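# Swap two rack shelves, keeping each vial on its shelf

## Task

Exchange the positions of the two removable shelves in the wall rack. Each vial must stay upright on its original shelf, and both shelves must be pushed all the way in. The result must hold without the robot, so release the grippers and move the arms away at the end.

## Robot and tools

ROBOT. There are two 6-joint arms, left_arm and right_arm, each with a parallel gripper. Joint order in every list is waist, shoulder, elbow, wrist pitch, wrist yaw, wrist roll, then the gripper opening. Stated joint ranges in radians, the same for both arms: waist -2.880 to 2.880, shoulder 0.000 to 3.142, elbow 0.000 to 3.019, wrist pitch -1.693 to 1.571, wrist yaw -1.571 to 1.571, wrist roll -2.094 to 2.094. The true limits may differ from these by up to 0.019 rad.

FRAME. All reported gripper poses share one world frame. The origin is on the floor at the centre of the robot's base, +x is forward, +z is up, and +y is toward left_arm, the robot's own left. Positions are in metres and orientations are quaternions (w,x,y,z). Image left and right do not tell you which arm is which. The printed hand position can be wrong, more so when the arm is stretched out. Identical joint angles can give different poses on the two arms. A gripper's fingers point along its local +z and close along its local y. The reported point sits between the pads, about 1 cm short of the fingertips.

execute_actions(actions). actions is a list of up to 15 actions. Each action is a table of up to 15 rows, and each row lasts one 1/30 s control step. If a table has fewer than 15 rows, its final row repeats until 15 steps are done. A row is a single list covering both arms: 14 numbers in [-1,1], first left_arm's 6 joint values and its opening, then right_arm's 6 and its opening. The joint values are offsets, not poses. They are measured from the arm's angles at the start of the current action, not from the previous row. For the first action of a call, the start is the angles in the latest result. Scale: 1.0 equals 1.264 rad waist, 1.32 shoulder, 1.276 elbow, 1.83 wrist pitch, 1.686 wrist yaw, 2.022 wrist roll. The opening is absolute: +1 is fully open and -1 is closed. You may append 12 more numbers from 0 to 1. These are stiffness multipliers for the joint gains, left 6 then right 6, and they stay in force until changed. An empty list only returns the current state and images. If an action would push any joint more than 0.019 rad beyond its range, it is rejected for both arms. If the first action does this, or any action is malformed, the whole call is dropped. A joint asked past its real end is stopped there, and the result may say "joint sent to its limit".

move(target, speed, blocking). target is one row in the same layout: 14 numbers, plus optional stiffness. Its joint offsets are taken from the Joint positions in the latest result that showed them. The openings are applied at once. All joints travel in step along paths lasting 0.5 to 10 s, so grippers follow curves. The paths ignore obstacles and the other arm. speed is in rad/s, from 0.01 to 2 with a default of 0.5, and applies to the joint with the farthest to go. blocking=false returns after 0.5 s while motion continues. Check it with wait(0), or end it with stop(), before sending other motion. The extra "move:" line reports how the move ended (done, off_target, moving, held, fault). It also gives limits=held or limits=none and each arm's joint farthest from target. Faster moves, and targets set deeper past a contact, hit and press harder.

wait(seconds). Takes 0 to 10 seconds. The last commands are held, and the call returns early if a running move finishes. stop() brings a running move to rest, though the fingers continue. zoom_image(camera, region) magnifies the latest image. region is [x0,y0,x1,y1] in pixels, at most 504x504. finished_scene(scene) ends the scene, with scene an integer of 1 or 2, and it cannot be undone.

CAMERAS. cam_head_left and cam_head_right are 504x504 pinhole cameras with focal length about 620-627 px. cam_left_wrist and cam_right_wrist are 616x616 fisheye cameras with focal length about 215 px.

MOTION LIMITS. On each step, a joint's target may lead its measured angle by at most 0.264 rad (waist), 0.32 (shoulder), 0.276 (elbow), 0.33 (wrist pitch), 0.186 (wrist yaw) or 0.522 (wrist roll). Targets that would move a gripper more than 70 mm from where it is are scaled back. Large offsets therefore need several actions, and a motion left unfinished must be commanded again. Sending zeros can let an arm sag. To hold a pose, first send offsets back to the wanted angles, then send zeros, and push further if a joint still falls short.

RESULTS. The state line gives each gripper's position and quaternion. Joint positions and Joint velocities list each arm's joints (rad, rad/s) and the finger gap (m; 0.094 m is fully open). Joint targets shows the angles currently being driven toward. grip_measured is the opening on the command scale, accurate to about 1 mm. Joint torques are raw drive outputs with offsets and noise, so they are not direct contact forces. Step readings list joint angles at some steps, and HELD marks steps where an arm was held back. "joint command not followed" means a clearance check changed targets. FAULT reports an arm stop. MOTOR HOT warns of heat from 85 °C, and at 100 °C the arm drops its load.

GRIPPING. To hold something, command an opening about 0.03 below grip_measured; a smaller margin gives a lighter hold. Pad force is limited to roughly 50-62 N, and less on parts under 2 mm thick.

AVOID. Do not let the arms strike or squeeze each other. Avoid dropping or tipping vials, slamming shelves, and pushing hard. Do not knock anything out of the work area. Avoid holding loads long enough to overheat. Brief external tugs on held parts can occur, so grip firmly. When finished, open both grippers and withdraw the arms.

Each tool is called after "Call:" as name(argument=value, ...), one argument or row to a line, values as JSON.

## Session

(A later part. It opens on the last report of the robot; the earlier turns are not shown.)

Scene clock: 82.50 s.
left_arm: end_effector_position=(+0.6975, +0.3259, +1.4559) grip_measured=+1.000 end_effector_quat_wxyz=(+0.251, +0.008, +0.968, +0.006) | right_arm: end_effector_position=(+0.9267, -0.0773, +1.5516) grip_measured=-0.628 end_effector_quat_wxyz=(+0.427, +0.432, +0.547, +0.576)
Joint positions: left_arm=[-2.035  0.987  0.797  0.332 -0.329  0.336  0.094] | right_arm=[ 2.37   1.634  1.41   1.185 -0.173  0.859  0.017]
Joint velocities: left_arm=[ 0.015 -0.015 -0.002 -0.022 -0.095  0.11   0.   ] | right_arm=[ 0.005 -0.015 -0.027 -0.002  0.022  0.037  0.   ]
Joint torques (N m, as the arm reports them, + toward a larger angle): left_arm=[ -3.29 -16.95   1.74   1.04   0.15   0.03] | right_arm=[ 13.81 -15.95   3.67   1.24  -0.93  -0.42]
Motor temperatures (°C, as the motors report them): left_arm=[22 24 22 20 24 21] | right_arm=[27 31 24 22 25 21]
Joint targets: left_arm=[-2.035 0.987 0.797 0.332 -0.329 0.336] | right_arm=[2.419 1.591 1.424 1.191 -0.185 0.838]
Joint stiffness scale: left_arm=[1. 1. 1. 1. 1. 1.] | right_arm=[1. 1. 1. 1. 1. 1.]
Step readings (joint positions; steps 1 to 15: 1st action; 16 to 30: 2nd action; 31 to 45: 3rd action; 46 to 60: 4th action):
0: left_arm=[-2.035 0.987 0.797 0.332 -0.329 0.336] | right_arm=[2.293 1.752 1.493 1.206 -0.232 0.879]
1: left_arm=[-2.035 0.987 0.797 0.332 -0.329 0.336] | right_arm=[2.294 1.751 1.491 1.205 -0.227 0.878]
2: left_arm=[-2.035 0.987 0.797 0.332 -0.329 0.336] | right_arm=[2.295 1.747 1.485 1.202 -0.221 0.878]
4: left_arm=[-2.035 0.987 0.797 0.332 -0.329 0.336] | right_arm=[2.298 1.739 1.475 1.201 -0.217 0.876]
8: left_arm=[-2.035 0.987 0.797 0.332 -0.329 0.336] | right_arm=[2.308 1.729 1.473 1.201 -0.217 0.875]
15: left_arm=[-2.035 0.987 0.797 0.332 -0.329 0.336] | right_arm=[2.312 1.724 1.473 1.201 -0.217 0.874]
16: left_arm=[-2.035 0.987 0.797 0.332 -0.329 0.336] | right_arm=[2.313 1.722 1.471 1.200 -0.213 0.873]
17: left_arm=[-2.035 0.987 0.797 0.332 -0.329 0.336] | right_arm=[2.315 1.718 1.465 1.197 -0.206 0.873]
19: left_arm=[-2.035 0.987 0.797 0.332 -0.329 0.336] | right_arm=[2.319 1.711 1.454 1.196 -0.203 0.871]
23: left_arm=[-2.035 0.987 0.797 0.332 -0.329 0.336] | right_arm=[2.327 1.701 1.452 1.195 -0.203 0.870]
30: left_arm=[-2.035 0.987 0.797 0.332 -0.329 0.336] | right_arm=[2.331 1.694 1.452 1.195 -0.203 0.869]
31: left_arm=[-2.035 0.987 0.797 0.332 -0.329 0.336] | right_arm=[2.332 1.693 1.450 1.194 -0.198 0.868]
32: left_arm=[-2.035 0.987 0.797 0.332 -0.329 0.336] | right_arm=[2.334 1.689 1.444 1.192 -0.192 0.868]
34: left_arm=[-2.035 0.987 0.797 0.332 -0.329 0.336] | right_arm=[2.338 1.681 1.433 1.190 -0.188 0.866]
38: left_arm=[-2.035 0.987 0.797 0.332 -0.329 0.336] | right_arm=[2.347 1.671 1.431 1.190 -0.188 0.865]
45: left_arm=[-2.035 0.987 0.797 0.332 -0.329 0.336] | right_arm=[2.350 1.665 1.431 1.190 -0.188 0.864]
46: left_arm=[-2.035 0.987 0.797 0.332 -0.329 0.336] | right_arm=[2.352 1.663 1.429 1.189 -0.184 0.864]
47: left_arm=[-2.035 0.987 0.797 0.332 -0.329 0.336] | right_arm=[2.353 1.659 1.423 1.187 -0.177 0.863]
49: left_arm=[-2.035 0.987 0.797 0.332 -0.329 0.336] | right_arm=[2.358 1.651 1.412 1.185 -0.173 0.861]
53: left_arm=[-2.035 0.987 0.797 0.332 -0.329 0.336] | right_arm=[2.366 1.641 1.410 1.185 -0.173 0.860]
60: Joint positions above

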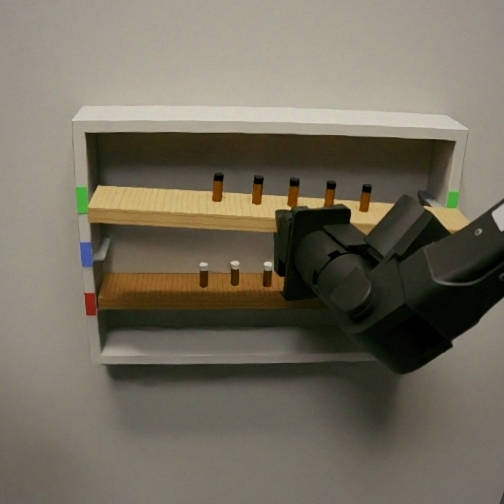

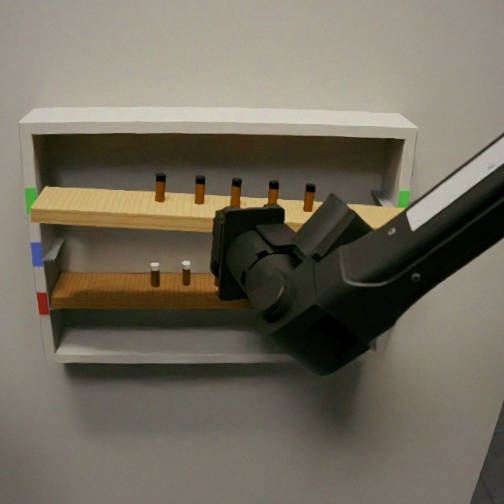

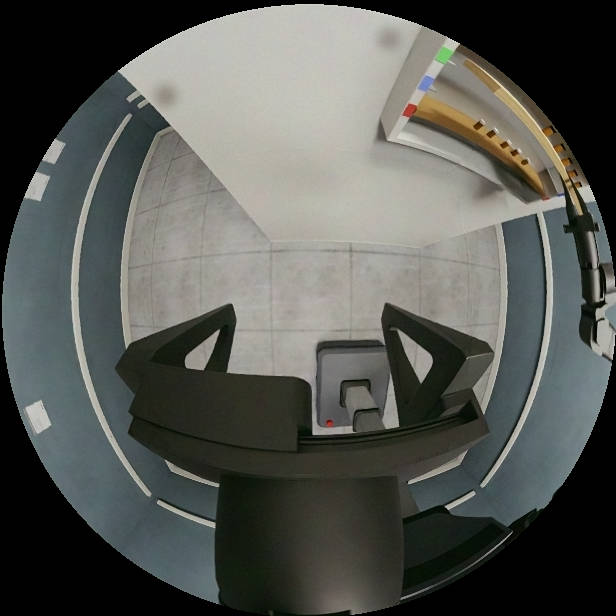

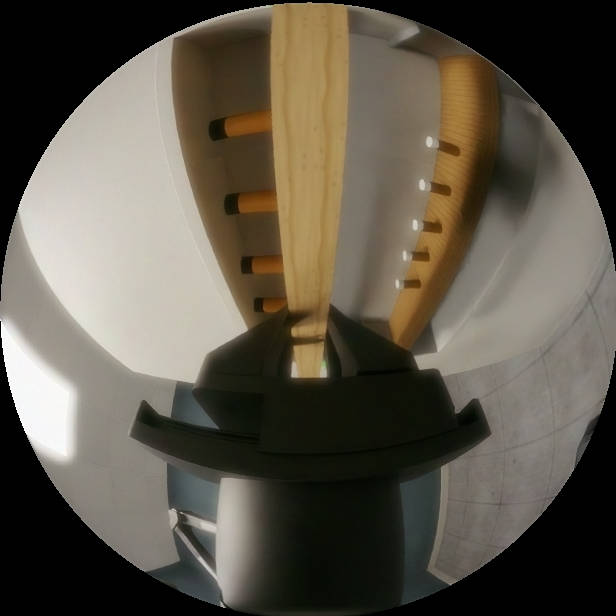

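Call:
execute_actions(
  actions=[
    [[0,0,0,0,0,0,1,0.045,-0.04,0.002,-0.003,-0.009,-0.02,-0.66]],
    [[0,0,0,0,0,0,1,0.045,-0.04,0.002,-0.003,-0.009,-0.02,-0.66]],
    [[0,0,0,0,0,0,1,0.045,-0.04,0.002,-0.003,-0.009,-0.02,-0.66]],
  ],
)

Call:
zoom_image(
  camera="cam_head_left",
  region=[60,100,500,320],
)

Scene clock: 93.30 s.
left_arm: end_effector_position=(+0.6975, +0.3259, +1.4559) grip_measured=+1.000 end_effector_quat_wxyz=(+0.251, +0.008, +0.968, +0.006) | right_arm: end_effector_position=(+0.9190, -0.0685, +1.5514) grip_measured=-0.628 end_effector_quat_wxyz=(+0.424, +0.418, +0.569, +0.568)
Joint positions: left_arm=[-2.035  0.987  0.797  0.332 -0.329  0.336  0.094] | right_arm=[ 2.38   1.622  1.386  1.155 -0.173  0.804  0.017]
Joint velocities: left_arm=[ 0.015  0.005 -0.002 -0.017  0.037 -0.022  0.   ] | right_arm=[-0.005  0.005  0.002 -0.012  0.051 -0.037 -0.   ]
Joint torques (N m, as the arm reports them, + toward a larger angle): left_arm=[ -3.3  -16.99   1.75   1.02   0.16   0.03] | right_arm=[ 13.94 -15.78   3.27   1.14  -1.05  -0.41]
Motor temperatures (°C, as the motors report them): left_arm=[22 25 22 20 24 21] | right_arm=[27 31 24 22 25 21]
Joint targets: left_arm=[-2.035 0.987 0.797 0.332 -0.329 0.336] | right_arm=[2.434 1.574 1.396 1.160 -0.188 0.782]
Joint stiffness scale: left_arm=[1. 1. 1. 1. 1. 1.] | right_arm=[1. 1. 1. 1. 1. 1.]
Step readings (joint positions; steps 1 to 15: 1st action; 16 to 30: 2nd action; 31 to 45: 3rd action):
0: left_arm=[-2.035 0.987 0.797 0.332 -0.329 0.336] | right_arm=[2.370 1.634 1.410 1.185 -0.173 0.859]
1: left_arm=[-2.035 0.987 0.797 0.332 -0.329 0.336] | right_arm=[2.370 1.634 1.409 1.184 -0.173 0.857]
2: left_arm=[-2.035 0.987 0.797 0.332 -0.329 0.336] | right_arm=[2.370 1.633 1.407 1.181 -0.173 0.853]
4: left_arm=[-2.035 0.987 0.797 0.332 -0.329 0.336] | right_arm=[2.371 1.631 1.403 1.177 -0.173 0.849]
8: left_arm=[-2.035 0.987 0.797 0.332 -0.329 0.336] | right_arm=[2.373 1.631 1.401 1.175 -0.173 0.844]
15: left_arm=[-2.035 0.987 0.797 0.332 -0.329 0.336] | right_arm=[2.374 1.631 1.401 1.175 -0.173 0.841]
16: left_arm=[-2.035 0.987 0.797 0.332 -0.329 0.336] | right_arm=[2.374 1.630 1.400 1.174 -0.173 0.839]
17: left_arm=[-2.035 0.987 0.797 0.332 -0.329 0.336] | right_arm=[2.374 1.629 1.399 1.171 -0.173 0.835]
19: left_arm=[-2.035 0.987 0.797 0.332 -0.329 0.336] | right_arm=[2.374 1.627 1.395 1.167 -0.173 0.830]
23: left_arm=[-2.035 0.987 0.797 0.332 -0.329 0.336] | right_arm=[2.376 1.626 1.393 1.165 -0.173 0.825]
30: left_arm=[-2.035 0.987 0.797 0.332 -0.329 0.336] | right_arm=[2.377 1.626 1.393 1.165 -0.173 0.823]
31: left_arm=[-2.035 0.987 0.797 0.332 -0.329 0.336] | right_arm=[2.377 1.626 1.392 1.164 -0.173 0.820]
32: left_arm=[-2.035 0.987 0.797 0.332 -0.329 0.336] | right_arm=[2.377 1.624 1.391 1.161 -0.173 0.817]
34: left_arm=[-2.035 0.987 0.797 0.332 -0.329 0.336] | right_arm=[2.378 1.623 1.387 1.157 -0.173 0.812]
38: left_arm=[-2.035 0.987 0.797 0.332 -0.329 0.336] | right_arm=[2.380 1.622 1.386 1.156 -0.173 0.807]
45: Joint positions above

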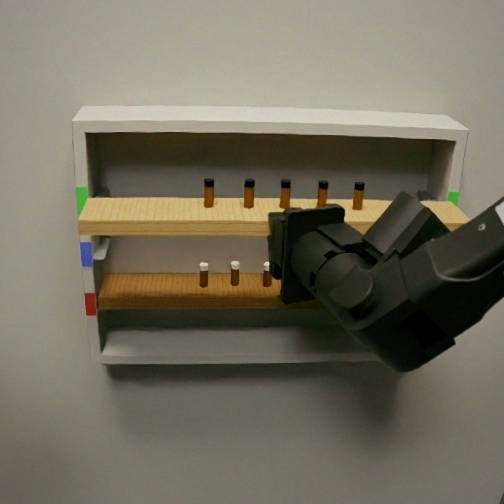

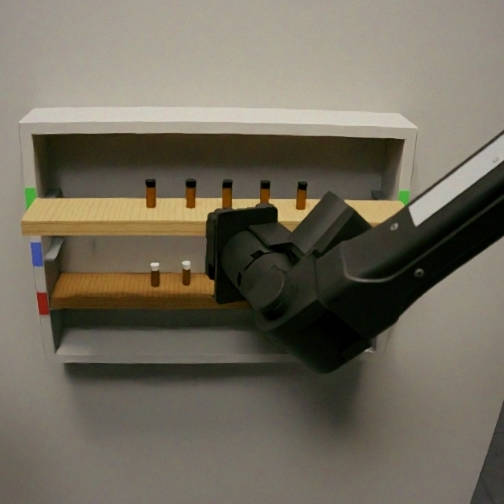

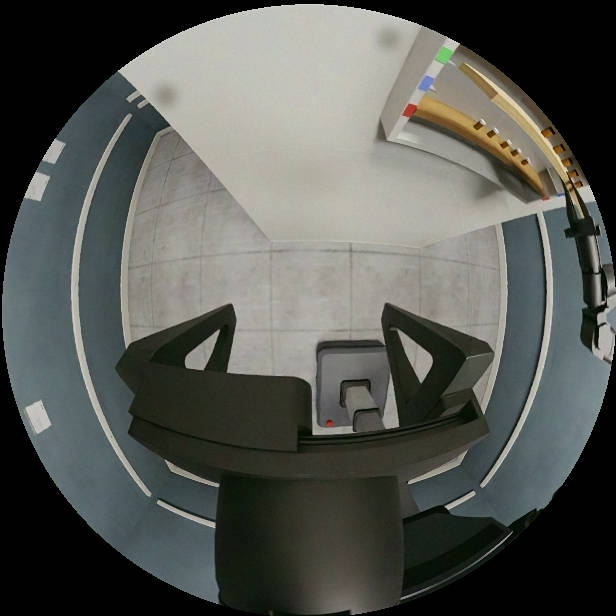

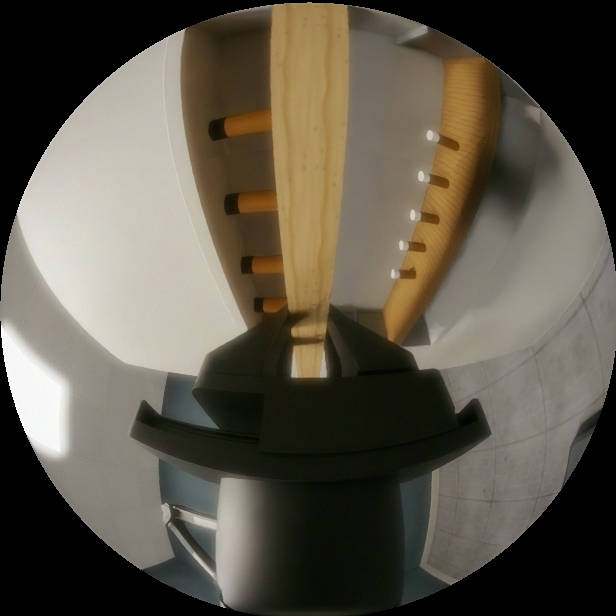

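Region (60, 100, 500, 320) of cam_head_left's 504x504 image, scaled by 1.145, with more detail than that image has.

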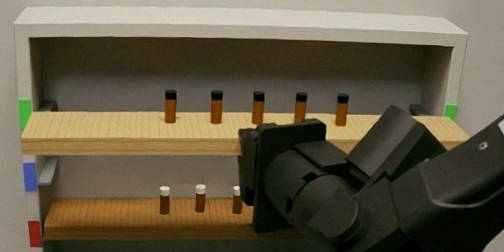

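Call:
execute_actions(
  actions=[
    [[0,0,0,0,0,0,1,0.05,-0.055,0.008,0.0,-0.007,-0.014,-0.66]],
    [[0,0,0,0,0,0,1,0.046,-0.042,0.015,0.01,-0.008,-0.005,-0.66]],
  ],
)

Scene clock: 99.23 s.
left_arm: end_effector_position=(+0.6975, +0.3259, +1.4559) grip_measured=+1.000 end_effector_quat_wxyz=(+0.251, +0.008, +0.968, +0.006) | right_arm: end_effector_position=(+0.9296, -0.0785, +1.5789) grip_measured=-0.628 end_effector_quat_wxyz=(+0.434, +0.416, +0.556, +0.573)
Joint positions: left_arm=[-2.035  0.987  0.797  0.332 -0.329  0.336  0.094] | right_arm=[ 2.398  1.58   1.381  1.149 -0.172  0.797  0.017]
Joint velocities: left_arm=[-0.005 -0.015 -0.007  0.007 -0.066 -0.081  0.   ] | right_arm=[-0.024 -0.015 -0.002  0.007  0.037  0.007  0.003]
Joint torques (N m, as the arm reports them, + toward a larger angle): left_arm=[ -3.34 -16.96   1.75   1.02   0.15   0.03] | right_arm=[ 13.92 -15.36   4.21   1.57  -1.01  -0.31]
Motor temperatures (°C, as the motors report them): left_arm=[22 25 22 20 24 21] | right_arm=[27 31 24 22 25 21]
Joint targets: left_arm=[-2.035 0.987 0.797 0.332 -0.329 0.336] | right_arm=[2.451 1.534 1.400 1.167 -0.186 0.787]
Joint stiffness scale: left_arm=[1. 1. 1. 1. 1. 1.] | right_arm=[1. 1. 1. 1. 1. 1.]
Step readings (joint positions; steps 1 to 15: 1st action; 16 to 30: 2nd action):
0: left_arm=[-2.035 0.987 0.797 0.332 -0.329 0.336] | right_arm=[2.380 1.622 1.386 1.155 -0.173 0.803]
1: left_arm=[-2.035 0.987 0.797 0.332 -0.329 0.336] | right_arm=[2.381 1.621 1.385 1.155 -0.173 0.803]
2: left_arm=[-2.035 0.987 0.797 0.332 -0.329 0.336] | right_arm=[2.381 1.618 1.384 1.152 -0.172 0.802]
4: left_arm=[-2.035 0.987 0.797 0.332 -0.329 0.336] | right_arm=[2.384 1.612 1.381 1.149 -0.172 0.800]
8: left_arm=[-2.035 0.987 0.797 0.332 -0.329 0.336] | right_arm=[2.390 1.599 1.381 1.149 -0.172 0.799]
15: left_arm=[-2.035 0.987 0.797 0.332 -0.329 0.336] | right_arm=[2.393 1.589 1.381 1.149 -0.172 0.797]
16: left_arm=[-2.035 0.987 0.797 0.332 -0.329 0.336] | right_arm=[2.393 1.589 1.381 1.149 -0.172 0.797]
17: left_arm=[-2.035 0.987 0.797 0.332 -0.329 0.336] | right_arm=[2.393 1.589 1.381 1.149 -0.172 0.797]
19: left_arm=[-2.035 0.987 0.797 0.332 -0.329 0.336] | right_arm=[2.395 1.588 1.381 1.149 -0.172 0.797]
23: left_arm=[-2.035 0.987 0.797 0.332 -0.329 0.336] | right_arm=[2.398 1.584 1.381 1.149 -0.172 0.797]
30: Joint positions above

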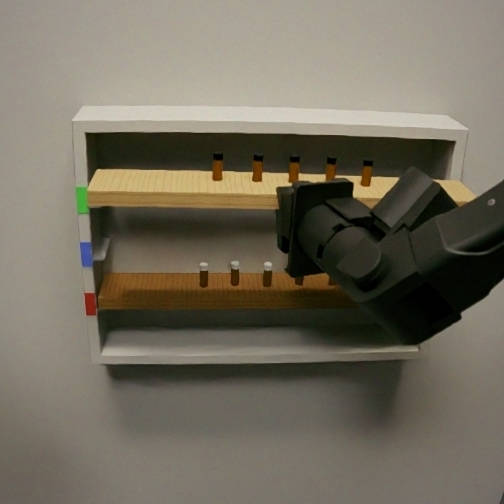

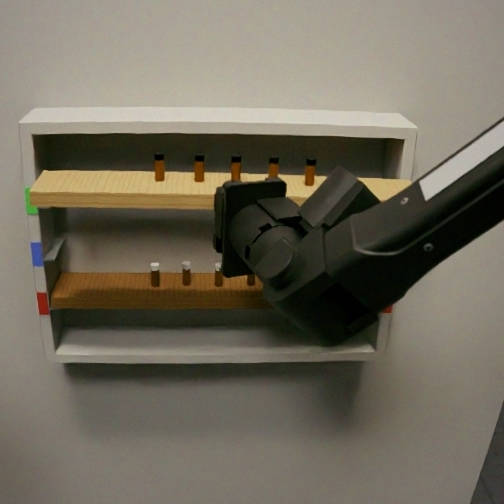

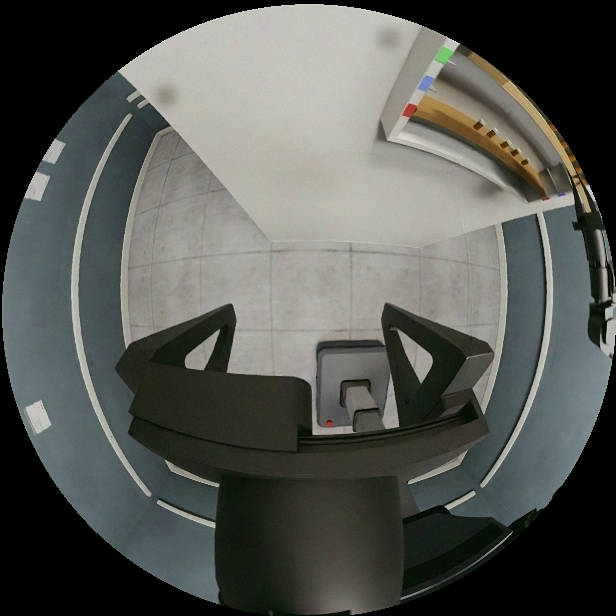

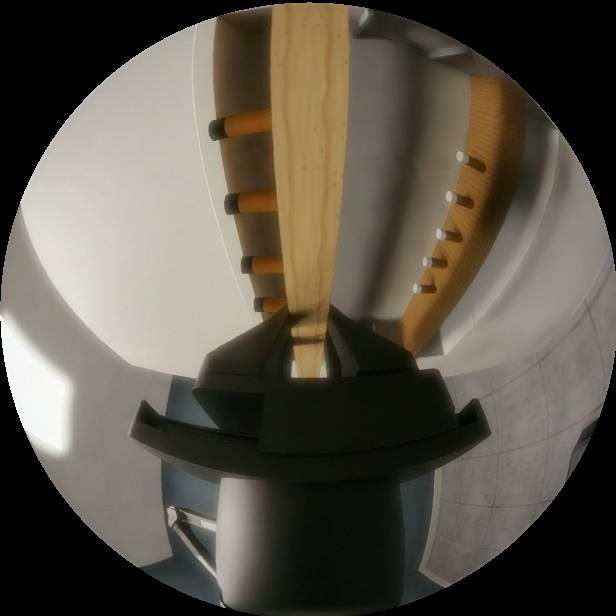

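Overshot; q2 +.024.

Call:
execute_actions(
  actions=[
    [[0,0,0,0,0,0,1,0.03,0.009,0.015,0.01,-0.008,0,-0.66]],
    [[0,0,0,0,0,0,1,0.03,0.009,0.015,0.01,-0.008,0,-0.66]],
  ],
)

Scene clock: 104.13 s.
left_arm: end_effector_position=(+0.6975, +0.3259, +1.4559) grip_measured=+1.000 end_effector_quat_wxyz=(+0.251, +0.008, +0.968, +0.006) | right_arm: end_effector_position=(+0.9152, -0.0577, +1.5560) grip_measured=-0.628 end_effector_quat_wxyz=(+0.417, +0.416, +0.570, +0.573)
Joint positions: left_arm=[-2.035  0.987  0.797  0.332 -0.329  0.336  0.094] | right_arm=[ 2.398  1.624  1.381  1.149 -0.172  0.797  0.017]
Joint velocities: left_arm=[-0.005 -0.024 -0.007  0.002 -0.007  0.007  0.   ] | right_arm=[-0.005 -0.005 -0.007  0.002 -0.037 -0.037 -0.   ]
Joint torques (N m, as the arm reports them, + toward a larger angle): left_arm=[ -3.25 -17.05   1.75   1.04   0.16   0.03] | right_arm=[ 13.04 -13.01   3.93   1.56  -0.98  -0.24]
Motor temperatures (°C, as the motors report them): left_arm=[22 25 22 20 24 21] | right_arm=[27 31 24 22 25 21]
Joint targets: left_arm=[-2.035 0.987 0.797 0.332 -0.329 0.336] | right_arm=[2.436 1.614 1.400 1.167 -0.186 0.797]
Joint stiffness scale: left_arm=[1. 1. 1. 1. 1. 1.] | right_arm=[1. 1. 1. 1. 1. 1.]
Step readings (joint positions; steps 1 to 15: 1st action; 16 to 30: 2nd action):
0: left_arm=[-2.035 0.987 0.797 0.332 -0.329 0.336] | right_arm=[2.398 1.580 1.381 1.149 -0.172 0.797]
1: left_arm=[-2.035 0.987 0.797 0.332 -0.329 0.336] | right_arm=[2.398 1.581 1.381 1.149 -0.172 0.797]
2: left_arm=[-2.035 0.987 0.797 0.332 -0.329 0.336] | right_arm=[2.398 1.582 1.381 1.149 -0.172 0.797]
4: left_arm=[-2.035 0.987 0.797 0.332 -0.329 0.336] | right_arm=[2.398 1.586 1.381 1.149 -0.172 0.797]
8: left_arm=[-2.035 0.987 0.797 0.332 -0.329 0.336] | right_arm=[2.398 1.597 1.381 1.149 -0.172 0.797]
15: left_arm=[-2.035 0.987 0.797 0.332 -0.329 0.336] | right_arm=[2.398 1.602 1.381 1.149 -0.172 0.797]
16: left_arm=[-2.035 0.987 0.797 0.332 -0.329 0.336] | right_arm=[2.398 1.603 1.381 1.149 -0.172 0.797]
17: left_arm=[-2.035 0.987 0.797 0.332 -0.329 0.336] | right_arm=[2.398 1.604 1.381 1.149 -0.172 0.797]
19: left_arm=[-2.035 0.987 0.797 0.332 -0.329 0.336] | right_arm=[2.398 1.608 1.381 1.149 -0.172 0.797]
23: left_arm=[-2.035 0.987 0.797 0.332 -0.329 0.336] | right_arm=[2.398 1.619 1.381 1.149 -0.172 0.797]
30: Joint positions above

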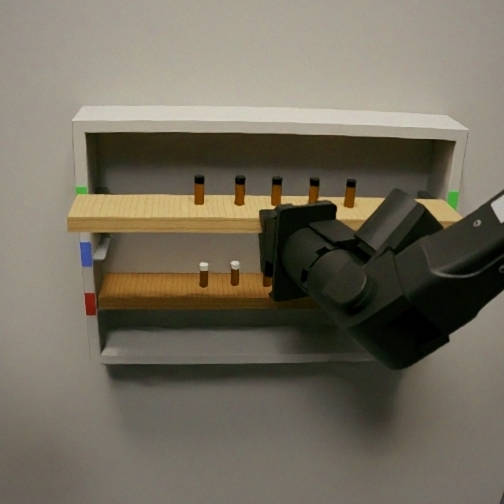

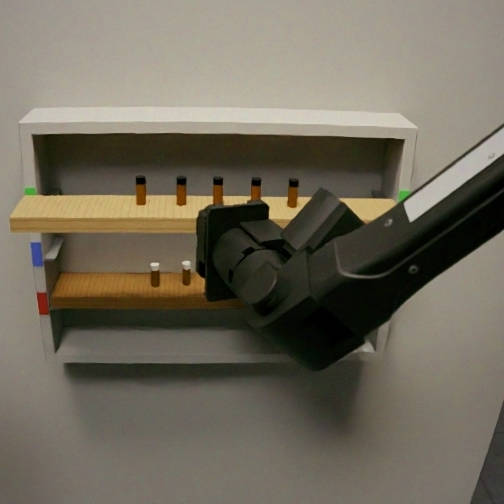

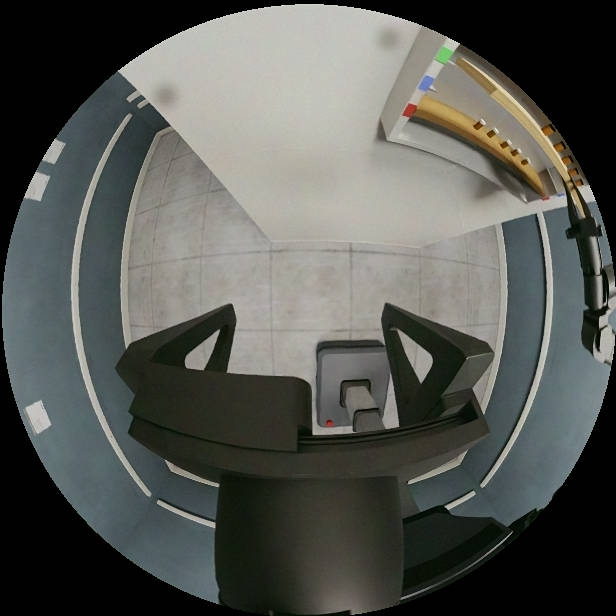

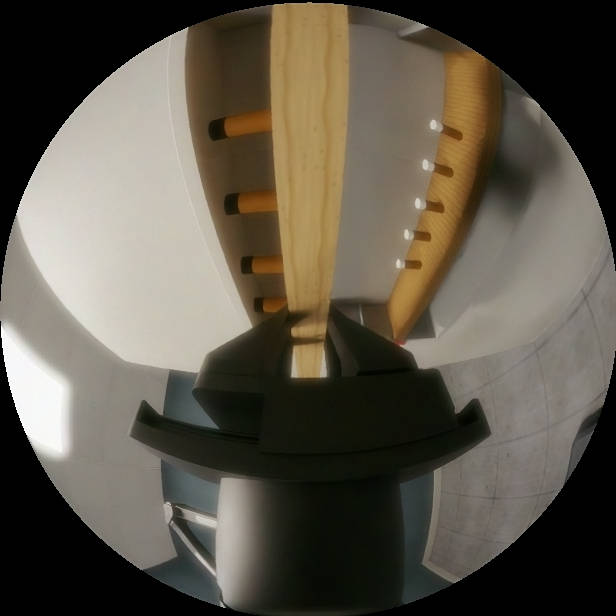

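Call:
execute_actions(
  actions=[
    [[0,0,0,0,0,0,1,0.03,-0.051,0.015,0.01,-0.008,0,-0.66]],
    [[0,0,0,0,0,0,1,0.03,-0.02,0.015,0.01,-0.008,0,-0.66]],
  ],
)

Scene clock: 110.70 s.
left_arm: end_effector_position=(+0.6975, +0.3259, +1.4559) grip_measured=+1.000 end_effector_quat_wxyz=(+0.251, +0.008, +0.968, +0.006) | right_arm: end_effector_position=(+0.9239, -0.0701, +1.5697) grip_measured=-0.628 end_effector_quat_wxyz=(+0.427, +0.416, +0.562, +0.573)
Joint positions: left_arm=[-2.035  0.987  0.797  0.332 -0.329  0.336  0.094] | right_arm=[ 2.398  1.598  1.381  1.149 -0.172  0.797  0.017]
Joint velocities: left_arm=[-0.015 -0.015  0.027 -0.002 -0.022 -0.037  0.   ] | right_arm=[-0.015 -0.005 -0.007 -0.012 -0.051 -0.066 -0.001]
Joint torques (N m, as the arm reports them, + toward a larger angle): left_arm=[ -3.27 -17.07   1.73   1.04   0.16   0.03] | right_arm=[ 12.84 -14.17   3.99   1.59  -0.99  -0.21]
Motor temperatures (°C, as the motors report them): left_arm=[22 25 22 20 24 21] | right_arm=[27 31 24 22 25 21]
Joint targets: left_arm=[-2.035 0.987 0.797 0.332 -0.329 0.336] | right_arm=[2.436 1.571 1.400 1.167 -0.186 0.797]
Joint stiffness scale: left_arm=[1. 1. 1. 1. 1. 1.] | right_arm=[1. 1. 1. 1. 1. 1.]
Step readings (joint positions; steps 1 to 15: 1st action; 16 to 30: 2nd action):
0: left_arm=[-2.035 0.987 0.797 0.332 -0.329 0.336] | right_arm=[2.398 1.624 1.381 1.149 -0.172 0.797]
1: left_arm=[-2.035 0.987 0.797 0.332 -0.329 0.336] | right_arm=[2.398 1.624 1.381 1.149 -0.172 0.797]
2: left_arm=[-2.035 0.987 0.797 0.332 -0.329 0.336] | right_arm=[2.398 1.623 1.381 1.149 -0.172 0.797]
4: left_arm=[-2.035 0.987 0.797 0.332 -0.329 0.336] | right_arm=[2.398 1.618 1.381 1.149 -0.172 0.797]
8: left_arm=[-2.035 0.987 0.797 0.332 -0.329 0.336] | right_arm=[2.398 1.606 1.381 1.149 -0.172 0.797]
15: left_arm=[-2.035 0.987 0.797 0.332 -0.329 0.336] | right_arm=[2.398 1.598 1.381 1.149 -0.172 0.797]
16: left_arm=[-2.035 0.987 0.797 0.332 -0.329 0.336] | right_arm=[2.398 1.598 1.381 1.149 -0.172 0.797]
17: left_arm=[-2.035 0.987 0.797 0.332 -0.329 0.336] | right_arm=[2.398 1.598 1.381 1.149 -0.172 0.797]
19: left_arm=[-2.035 0.987 0.797 0.332 -0.329 0.336] | right_arm=[2.398 1.598 1.381 1.149 -0.172 0.797]
23: left_arm=[-2.035 0.987 0.797 0.332 -0.329 0.336] | right_arm=[2.398 1.598 1.381 1.149 -0.172 0.797]
30: Joint positions above

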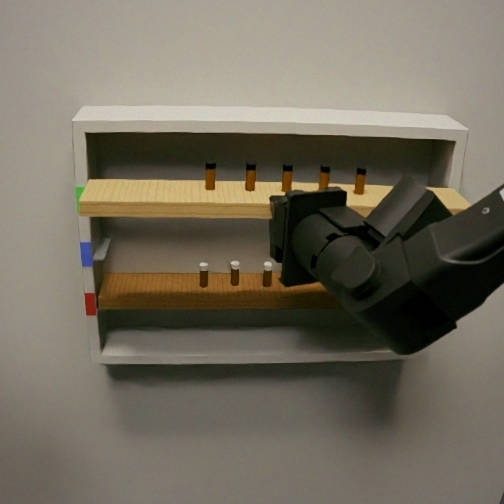

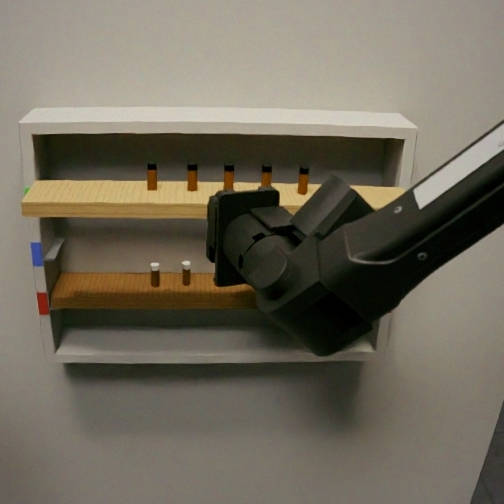

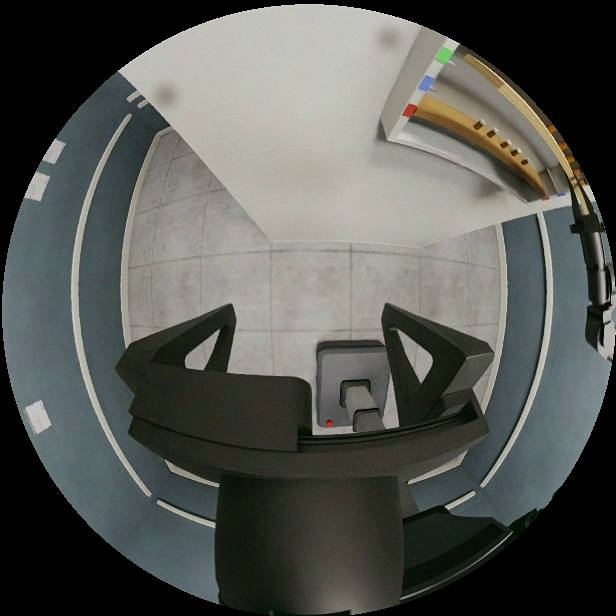

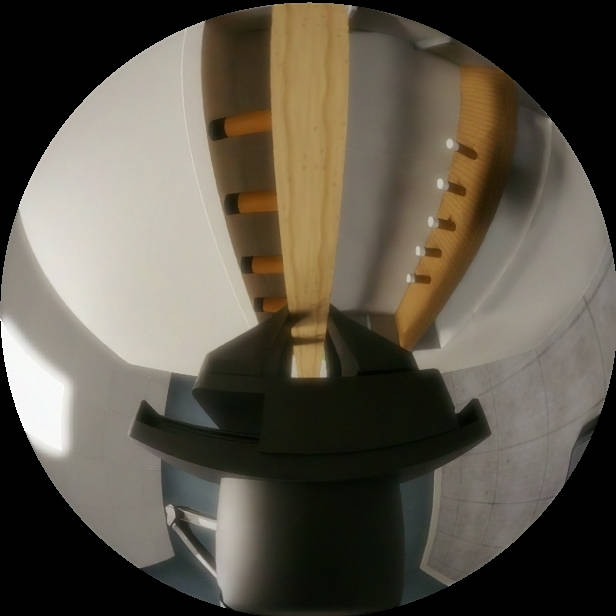

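Call:
execute_actions(
  actions=[
    [[0,0,0,0,0,0,1,-0.003,0,0.053,-0.009,-0.009,0.003,-0.66]],
    [[0,0,0,0,0,0,1,-0.003,0,0.053,-0.009,-0.009,0.003,-0.66]],
    [[0,0,0,0,0,0,1,-0.003,0,0.053,-0.009,-0.009,0.003,-0.66]],
  ],
)

Call:
zoom_image(
  camera="cam_head_left",
  region=[60,100,500,320],
)

Scene clock: 119.97 s.
left_arm: end_effector_position=(+0.6975, +0.3259, +1.4559) grip_measured=+1.000 end_effector_quat_wxyz=(+0.251, +0.008, +0.968, +0.006) | right_arm: end_effector_position=(+0.9524, -0.0697, +1.5715) grip_measured=-0.628 end_effector_quat_wxyz=(+0.430, +0.417, +0.559, +0.574)
Joint positions: left_arm=[-2.035  0.987  0.797  0.332 -0.329  0.336  0.094] | right_arm=[ 2.398  1.62   1.474  1.087 -0.172  0.799  0.017]
Joint velocities: left_arm=[-0.005 -0.005 -0.007 -0.007 -0.051 -0.125  0.   ] | right_arm=[-0.005 -0.024  0.012 -0.007 -0.081  0.037 -0.001]
Joint torques (N m, as the arm reports them, + toward a larger angle): left_arm=[ -3.26 -16.96   1.78   1.05   0.16   0.03] | right_arm=[ 10.28 -13.4    5.73   1.1   -1.05  -0.17]
Motor temperatures (°C, as the motors report them): left_arm=[22 25 22 20 24 21] | right_arm=[27 31 24 22 25 21]
Joint targets: left_arm=[-2.035 0.987 0.797 0.332 -0.329 0.336] | right_arm=[2.395 1.613 1.512 1.091 -0.187 0.804]
Joint stiffness scale: left_arm=[1. 1. 1. 1. 1. 1.] | right_arm=[1. 1. 1. 1. 1. 1.]
Step readings (joint positions; steps 1 to 15: 1st action; 16 to 30: 2nd action; 31 to 45: 3rd action):
0: left_arm=[-2.035 0.987 0.797 0.332 -0.329 0.336] | right_arm=[2.398 1.598 1.381 1.149 -0.172 0.797]
1: left_arm=[-2.035 0.987 0.797 0.332 -0.329 0.336] | right_arm=[2.398 1.598 1.383 1.147 -0.172 0.797]
2: left_arm=[-2.035 0.987 0.797 0.332 -0.329 0.336] | right_arm=[2.398 1.600 1.389 1.140 -0.172 0.797]
4: left_arm=[-2.035 0.987 0.797 0.332 -0.329 0.336] | right_arm=[2.398 1.604 1.403 1.131 -0.172 0.797]
8: left_arm=[-2.035 0.987 0.797 0.332 -0.329 0.336] | right_arm=[2.398 1.605 1.413 1.129 -0.172 0.798]
15: left_arm=[-2.035 0.987 0.797 0.332 -0.329 0.336] | right_arm=[2.398 1.605 1.413 1.129 -0.172 0.798]
16: left_arm=[-2.035 0.987 0.797 0.332 -0.329 0.336] | right_arm=[2.398 1.605 1.416 1.126 -0.172 0.798]
17: left_arm=[-2.035 0.987 0.797 0.332 -0.329 0.336] | right_arm=[2.398 1.607 1.421 1.119 -0.172 0.798]
19: left_arm=[-2.035 0.987 0.797 0.332 -0.329 0.336] | right_arm=[2.398 1.612 1.435 1.111 -0.172 0.798]
23: left_arm=[-2.035 0.987 0.797 0.332 -0.329 0.336] | right_arm=[2.398 1.613 1.444 1.108 -0.172 0.798]
30: left_arm=[-2.035 0.987 0.797 0.332 -0.329 0.336] | right_arm=[2.398 1.613 1.445 1.108 -0.172 0.798]
31: left_arm=[-2.035 0.987 0.797 0.332 -0.329 0.336] | right_arm=[2.398 1.613 1.447 1.105 -0.172 0.798]
32: left_arm=[-2.035 0.987 0.797 0.332 -0.329 0.336] | right_arm=[2.398 1.615 1.452 1.099 -0.172 0.799]
34: left_arm=[-2.035 0.987 0.797 0.332 -0.329 0.336] | right_arm=[2.398 1.619 1.465 1.090 -0.172 0.799]
38: left_arm=[-2.035 0.987 0.797 0.332 -0.329 0.336] | right_arm=[2.398 1.620 1.474 1.087 -0.172 0.799]
45: Joint positions above

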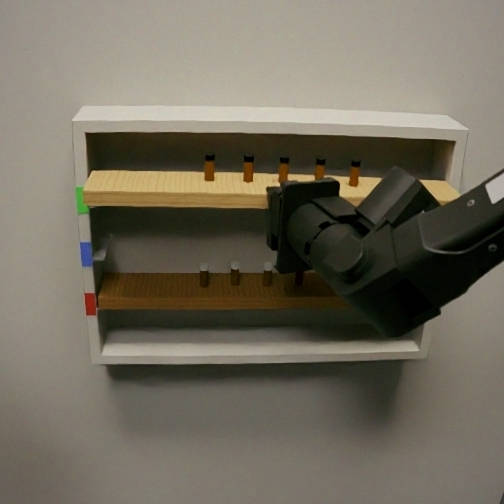

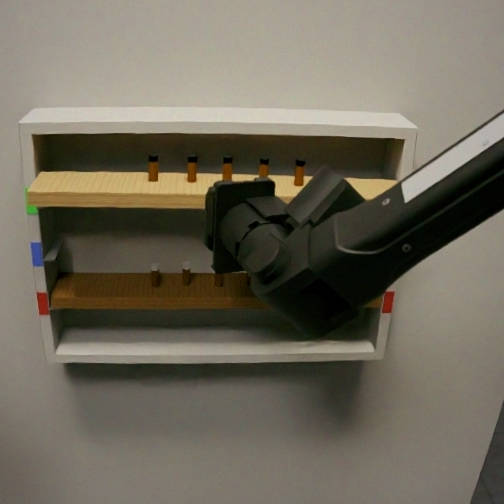

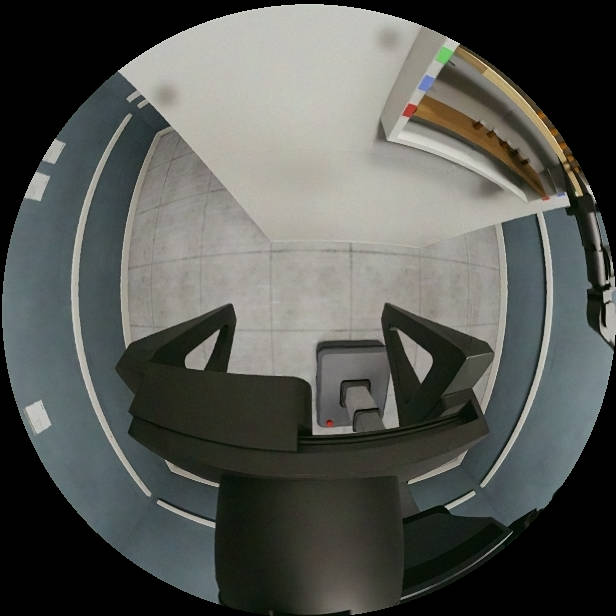

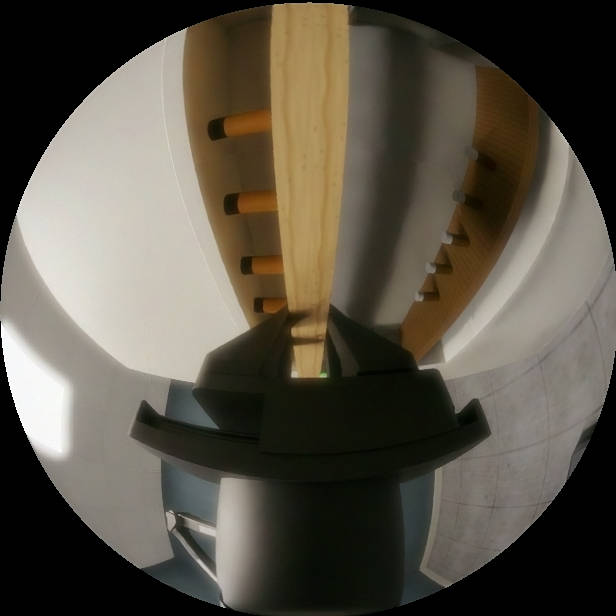

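Region (60, 100, 500, 320) of cam_head_left's 504x504 image, scaled by 1.145, with more detail than that image has.

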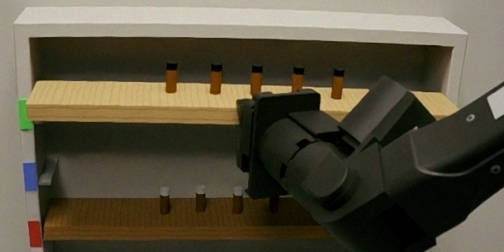

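Call:
execute_actions(
  actions=[
    [[0,0,0,0,0,0,1,-0.006,0.0035,0.057,-0.012,-0.01,0.003,-0.66]],
    [[0,0,0,0,0,0,1,-0.006,0.0035,0.057,-0.012,-0.01,0.003,-0.66]],
    [[0,0,0,0,0,0,1,-0.006,0.0035,0.057,-0.012,-0.01,0.003,-0.66]],
  ],
)

Scene clock: 128.80 s.
left_arm: end_effector_position=(+0.6975, +0.3259, +1.4559) grip_measured=+1.000 end_effector_quat_wxyz=(+0.251, +0.008, +0.968, +0.006) | right_arm: end_effector_position=(+0.9780, -0.0684, +1.5621) grip_measured=-0.628 end_effector_quat_wxyz=(+0.427, +0.417, +0.565, +0.570)
Joint positions: left_arm=[-2.035  0.987  0.797  0.332 -0.329  0.336  0.094] | right_arm=[ 2.388  1.653  1.571  1.01  -0.172  0.802  0.017]
Joint velocities: left_arm=[-0.005 -0.005  0.002 -0.002  0.007 -0.022  0.   ] | right_arm=[-0.005 -0.005 -0.002  0.007 -0.066 -0.051  0.001]
Joint torques (N m, as the arm reports them, + toward a larger angle): left_arm=[ -3.34 -17.08   1.74   1.04   0.15   0.03] | right_arm=[ 10.48 -13.96   6.18   1.11  -1.11  -0.19]
Motor temperatures (°C, as the motors report them): left_arm=[22 25 22 20 24 21] | right_arm=[27 30 24 22 25 21]
Joint targets: left_arm=[-2.035 0.987 0.797 0.332 -0.329 0.336] | right_arm=[2.385 1.648 1.612 1.014 -0.189 0.806]
Joint stiffness scale: left_arm=[1. 1. 1. 1. 1. 1.] | right_arm=[1. 1. 1. 1. 1. 1.]
Step readings (joint positions; steps 1 to 15: 1st action; 16 to 30: 2nd action; 31 to 45: 3rd action):
0: left_arm=[-2.035 0.987 0.797 0.332 -0.329 0.336] | right_arm=[2.398 1.620 1.474 1.087 -0.172 0.799]
1: left_arm=[-2.035 0.987 0.797 0.332 -0.329 0.336] | right_arm=[2.398 1.621 1.477 1.084 -0.172 0.799]
2: left_arm=[-2.035 0.987 0.797 0.332 -0.329 0.336] | right_arm=[2.398 1.623 1.484 1.076 -0.172 0.799]
4: left_arm=[-2.035 0.987 0.797 0.332 -0.329 0.336] | right_arm=[2.398 1.629 1.500 1.065 -0.172 0.799]
8: left_arm=[-2.035 0.987 0.797 0.332 -0.329 0.336] | right_arm=[2.396 1.631 1.507 1.062 -0.172 0.799]
15: left_arm=[-2.035 0.987 0.797 0.332 -0.329 0.336] | right_arm=[2.396 1.631 1.507 1.062 -0.172 0.799]
16: left_arm=[-2.035 0.987 0.797 0.332 -0.329 0.336] | right_arm=[2.396 1.632 1.510 1.058 -0.172 0.799]
17: left_arm=[-2.035 0.987 0.797 0.332 -0.329 0.336] | right_arm=[2.395 1.635 1.517 1.051 -0.172 0.800]
19: left_arm=[-2.035 0.987 0.797 0.332 -0.329 0.336] | right_arm=[2.395 1.641 1.532 1.040 -0.172 0.800]
23: left_arm=[-2.035 0.987 0.797 0.332 -0.329 0.336] | right_arm=[2.393 1.643 1.539 1.036 -0.172 0.800]
30: left_arm=[-2.035 0.987 0.797 0.332 -0.329 0.336] | right_arm=[2.393 1.643 1.539 1.036 -0.172 0.800]
31: left_arm=[-2.035 0.987 0.797 0.332 -0.329 0.336] | right_arm=[2.393 1.644 1.542 1.033 -0.172 0.800]
32: left_arm=[-2.035 0.987 0.797 0.332 -0.329 0.336] | right_arm=[2.393 1.646 1.548 1.025 -0.172 0.800]
34: left_arm=[-2.035 0.987 0.797 0.332 -0.329 0.336] | right_arm=[2.390 1.651 1.563 1.016 -0.172 0.802]
38: left_arm=[-2.035 0.987 0.797 0.332 -0.329 0.336] | right_arm=[2.388 1.652 1.571 1.011 -0.172 0.802]
45: Joint positions above

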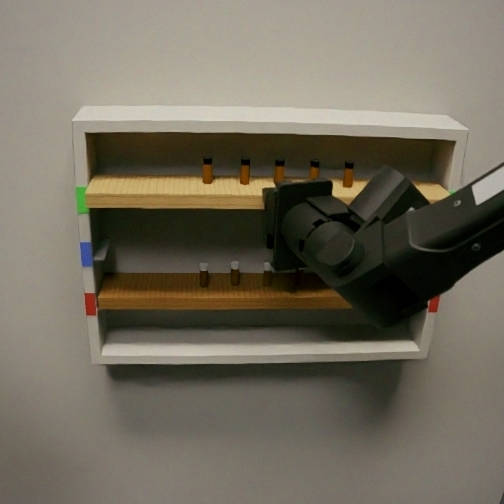

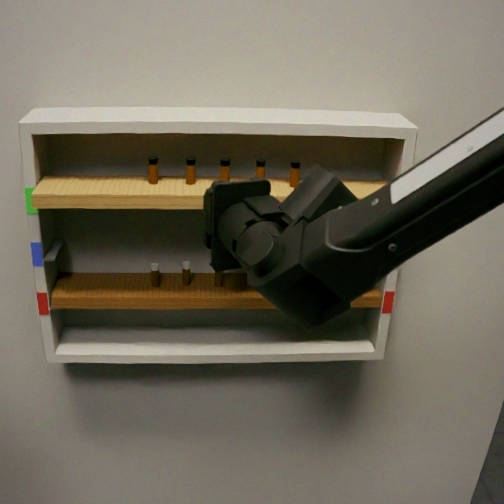

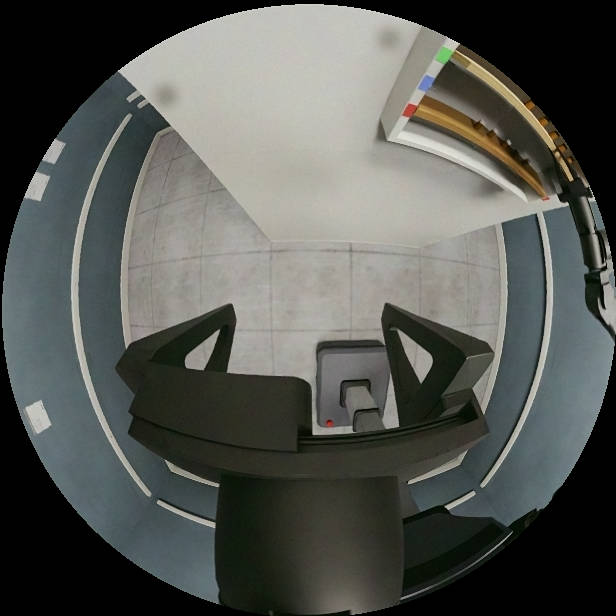

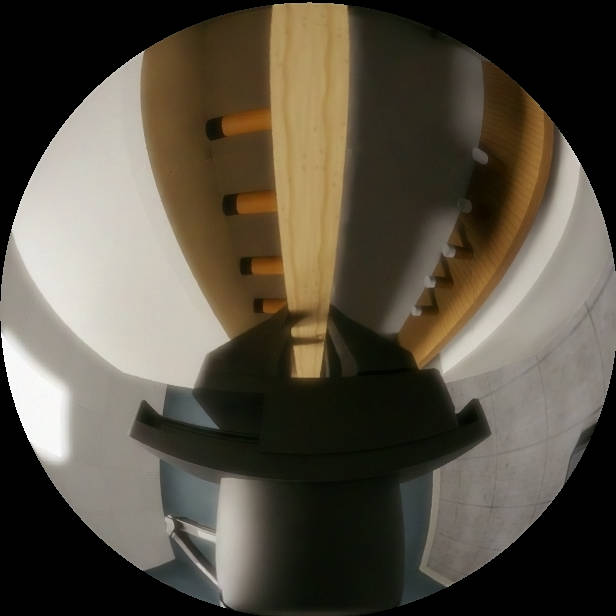

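Call:
execute_actions(
  actions=[
    [[0,0,0,0,0,0,1,-0.007,0.005,0.06,-0.012,-0.011,0.004,-0.66]],
    [[0,0,0,0,0,0,1,-0.007,0.005,0.061,-0.012,-0.011,0.004,-0.66]],
    [[0,0,0,0,0,0,1,-0.007,0.005,0.062,-0.012,-0.011,0.004,-0.66]],
  ],
)

Call:
zoom_image(
  camera="cam_head_left",
  region=[60,100,500,320],
)

Scene clock: 134.80 s.
left_arm: end_effector_position=(+0.6975, +0.3259, +1.4559) grip_measured=+1.000 end_effector_quat_wxyz=(+0.251, +0.008, +0.968, +0.006) | right_arm: end_effector_position=(+1.0043, -0.0695, +1.5531) grip_measured=-0.628 end_effector_quat_wxyz=(+0.425, +0.417, +0.569, +0.567)
Joint positions: left_arm=[-2.035  0.987  0.797  0.332 -0.329  0.336  0.094] | right_arm=[ 2.374  1.689  1.675  0.934 -0.177  0.807  0.017]
Joint velocities: left_arm=[-0.005  0.005 -0.007 -0.012 -0.007 -0.037  0.   ] | right_arm=[-0.015  0.005  0.002 -0.012  0.081 -0.051  0.001]
Joint torques (N m, as the arm reports them, + toward a larger angle): left_arm=[ -3.29 -16.97   1.74   1.04   0.15   0.03] | right_arm=[ 10.57 -14.13   6.8    1.09  -1.08  -0.16]
Motor temperatures (°C, as the motors report them): left_arm=[22 25 22 20 24 21] | right_arm=[27 30 25 22 26 21]
Joint targets: left_arm=[-2.035 0.987 0.797 0.332 -0.329 0.336] | right_arm=[2.368 1.685 1.718 0.936 -0.193 0.815]
Joint stiffness scale: left_arm=[1. 1. 1. 1. 1. 1.] | right_arm=[1. 1. 1. 1. 1. 1.]
Step readings (joint positions; steps 1 to 15: 1st action; 16 to 30: 2nd action; 31 to 45: 3rd action):
0: left_arm=[-2.035 0.987 0.797 0.332 -0.329 0.336] | right_arm=[2.388 1.653 1.571 1.010 -0.172 0.802]
1: left_arm=[-2.035 0.987 0.797 0.332 -0.329 0.336] | right_arm=[2.387 1.654 1.574 1.007 -0.173 0.802]
2: left_arm=[-2.035 0.987 0.797 0.332 -0.329 0.336] | right_arm=[2.387 1.657 1.582 0.999 -0.173 0.802]
4: left_arm=[-2.035 0.987 0.797 0.332 -0.329 0.336] | right_arm=[2.386 1.663 1.598 0.988 -0.173 0.803]
8: left_arm=[-2.035 0.987 0.797 0.332 -0.329 0.336] | right_arm=[2.384 1.666 1.604 0.984 -0.173 0.803]
15: left_arm=[-2.035 0.987 0.797 0.332 -0.329 0.336] | right_arm=[2.383 1.666 1.604 0.984 -0.173 0.804]
16: left_arm=[-2.035 0.987 0.797 0.332 -0.329 0.336] | right_arm=[2.383 1.667 1.607 0.981 -0.173 0.804]
17: left_arm=[-2.035 0.987 0.797 0.332 -0.329 0.336] | right_arm=[2.383 1.670 1.615 0.973 -0.173 0.805]
19: left_arm=[-2.035 0.987 0.797 0.332 -0.329 0.336] | right_arm=[2.380 1.676 1.631 0.964 -0.174 0.807]
23: left_arm=[-2.035 0.987 0.797 0.332 -0.329 0.336] | right_arm=[2.377 1.678 1.639 0.959 -0.174 0.807]
30: left_arm=[-2.035 0.987 0.797 0.332 -0.329 0.336] | right_arm=[2.376 1.678 1.639 0.958 -0.174 0.807]
31: left_arm=[-2.035 0.987 0.797 0.332 -0.329 0.336] | right_arm=[2.376 1.679 1.642 0.955 -0.174 0.807]
32: left_arm=[-2.035 0.987 0.797 0.332 -0.329 0.336] | right_arm=[2.376 1.682 1.650 0.948 -0.176 0.807]
34: left_arm=[-2.035 0.987 0.797 0.332 -0.329 0.336] | right_arm=[2.376 1.688 1.667 0.938 -0.177 0.807]
38: left_arm=[-2.035 0.987 0.797 0.332 -0.329 0.336] | right_arm=[2.374 1.689 1.675 0.934 -0.177 0.807]
45: Joint positions above

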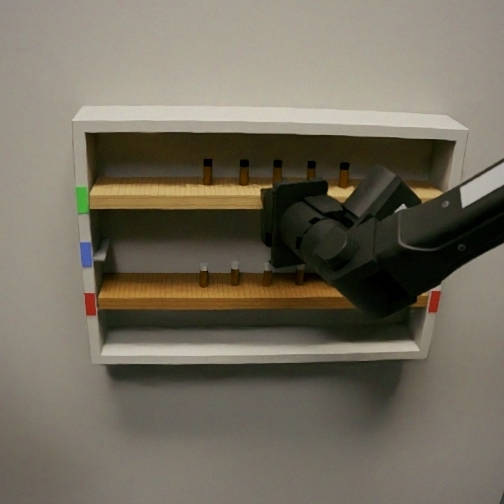

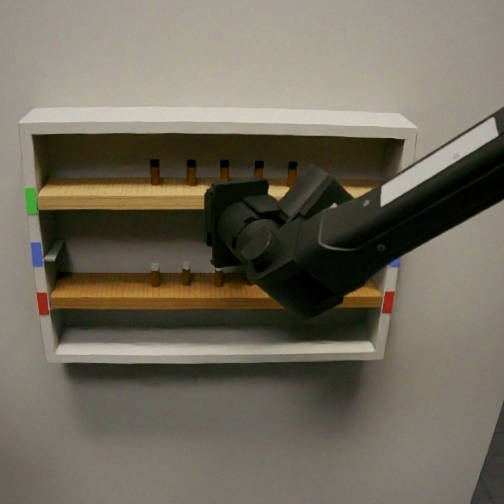

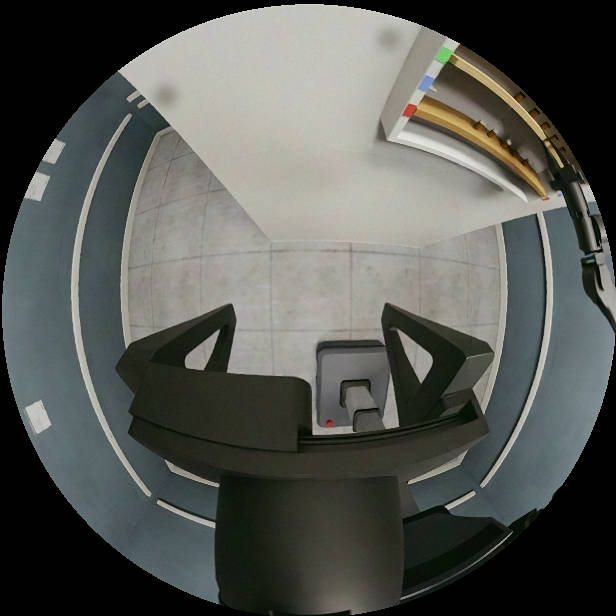

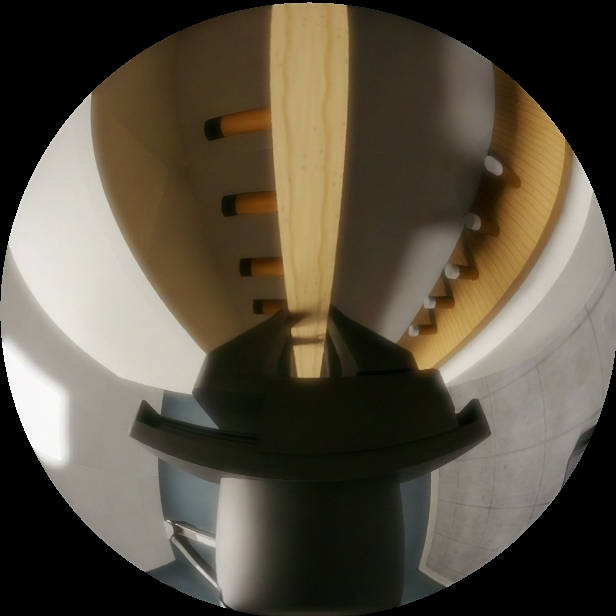

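Region (60, 100, 500, 320) of cam_head_left's 504x504 image, scaled by 1.145, with more detail than that image has.

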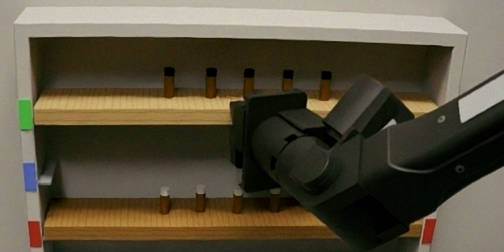

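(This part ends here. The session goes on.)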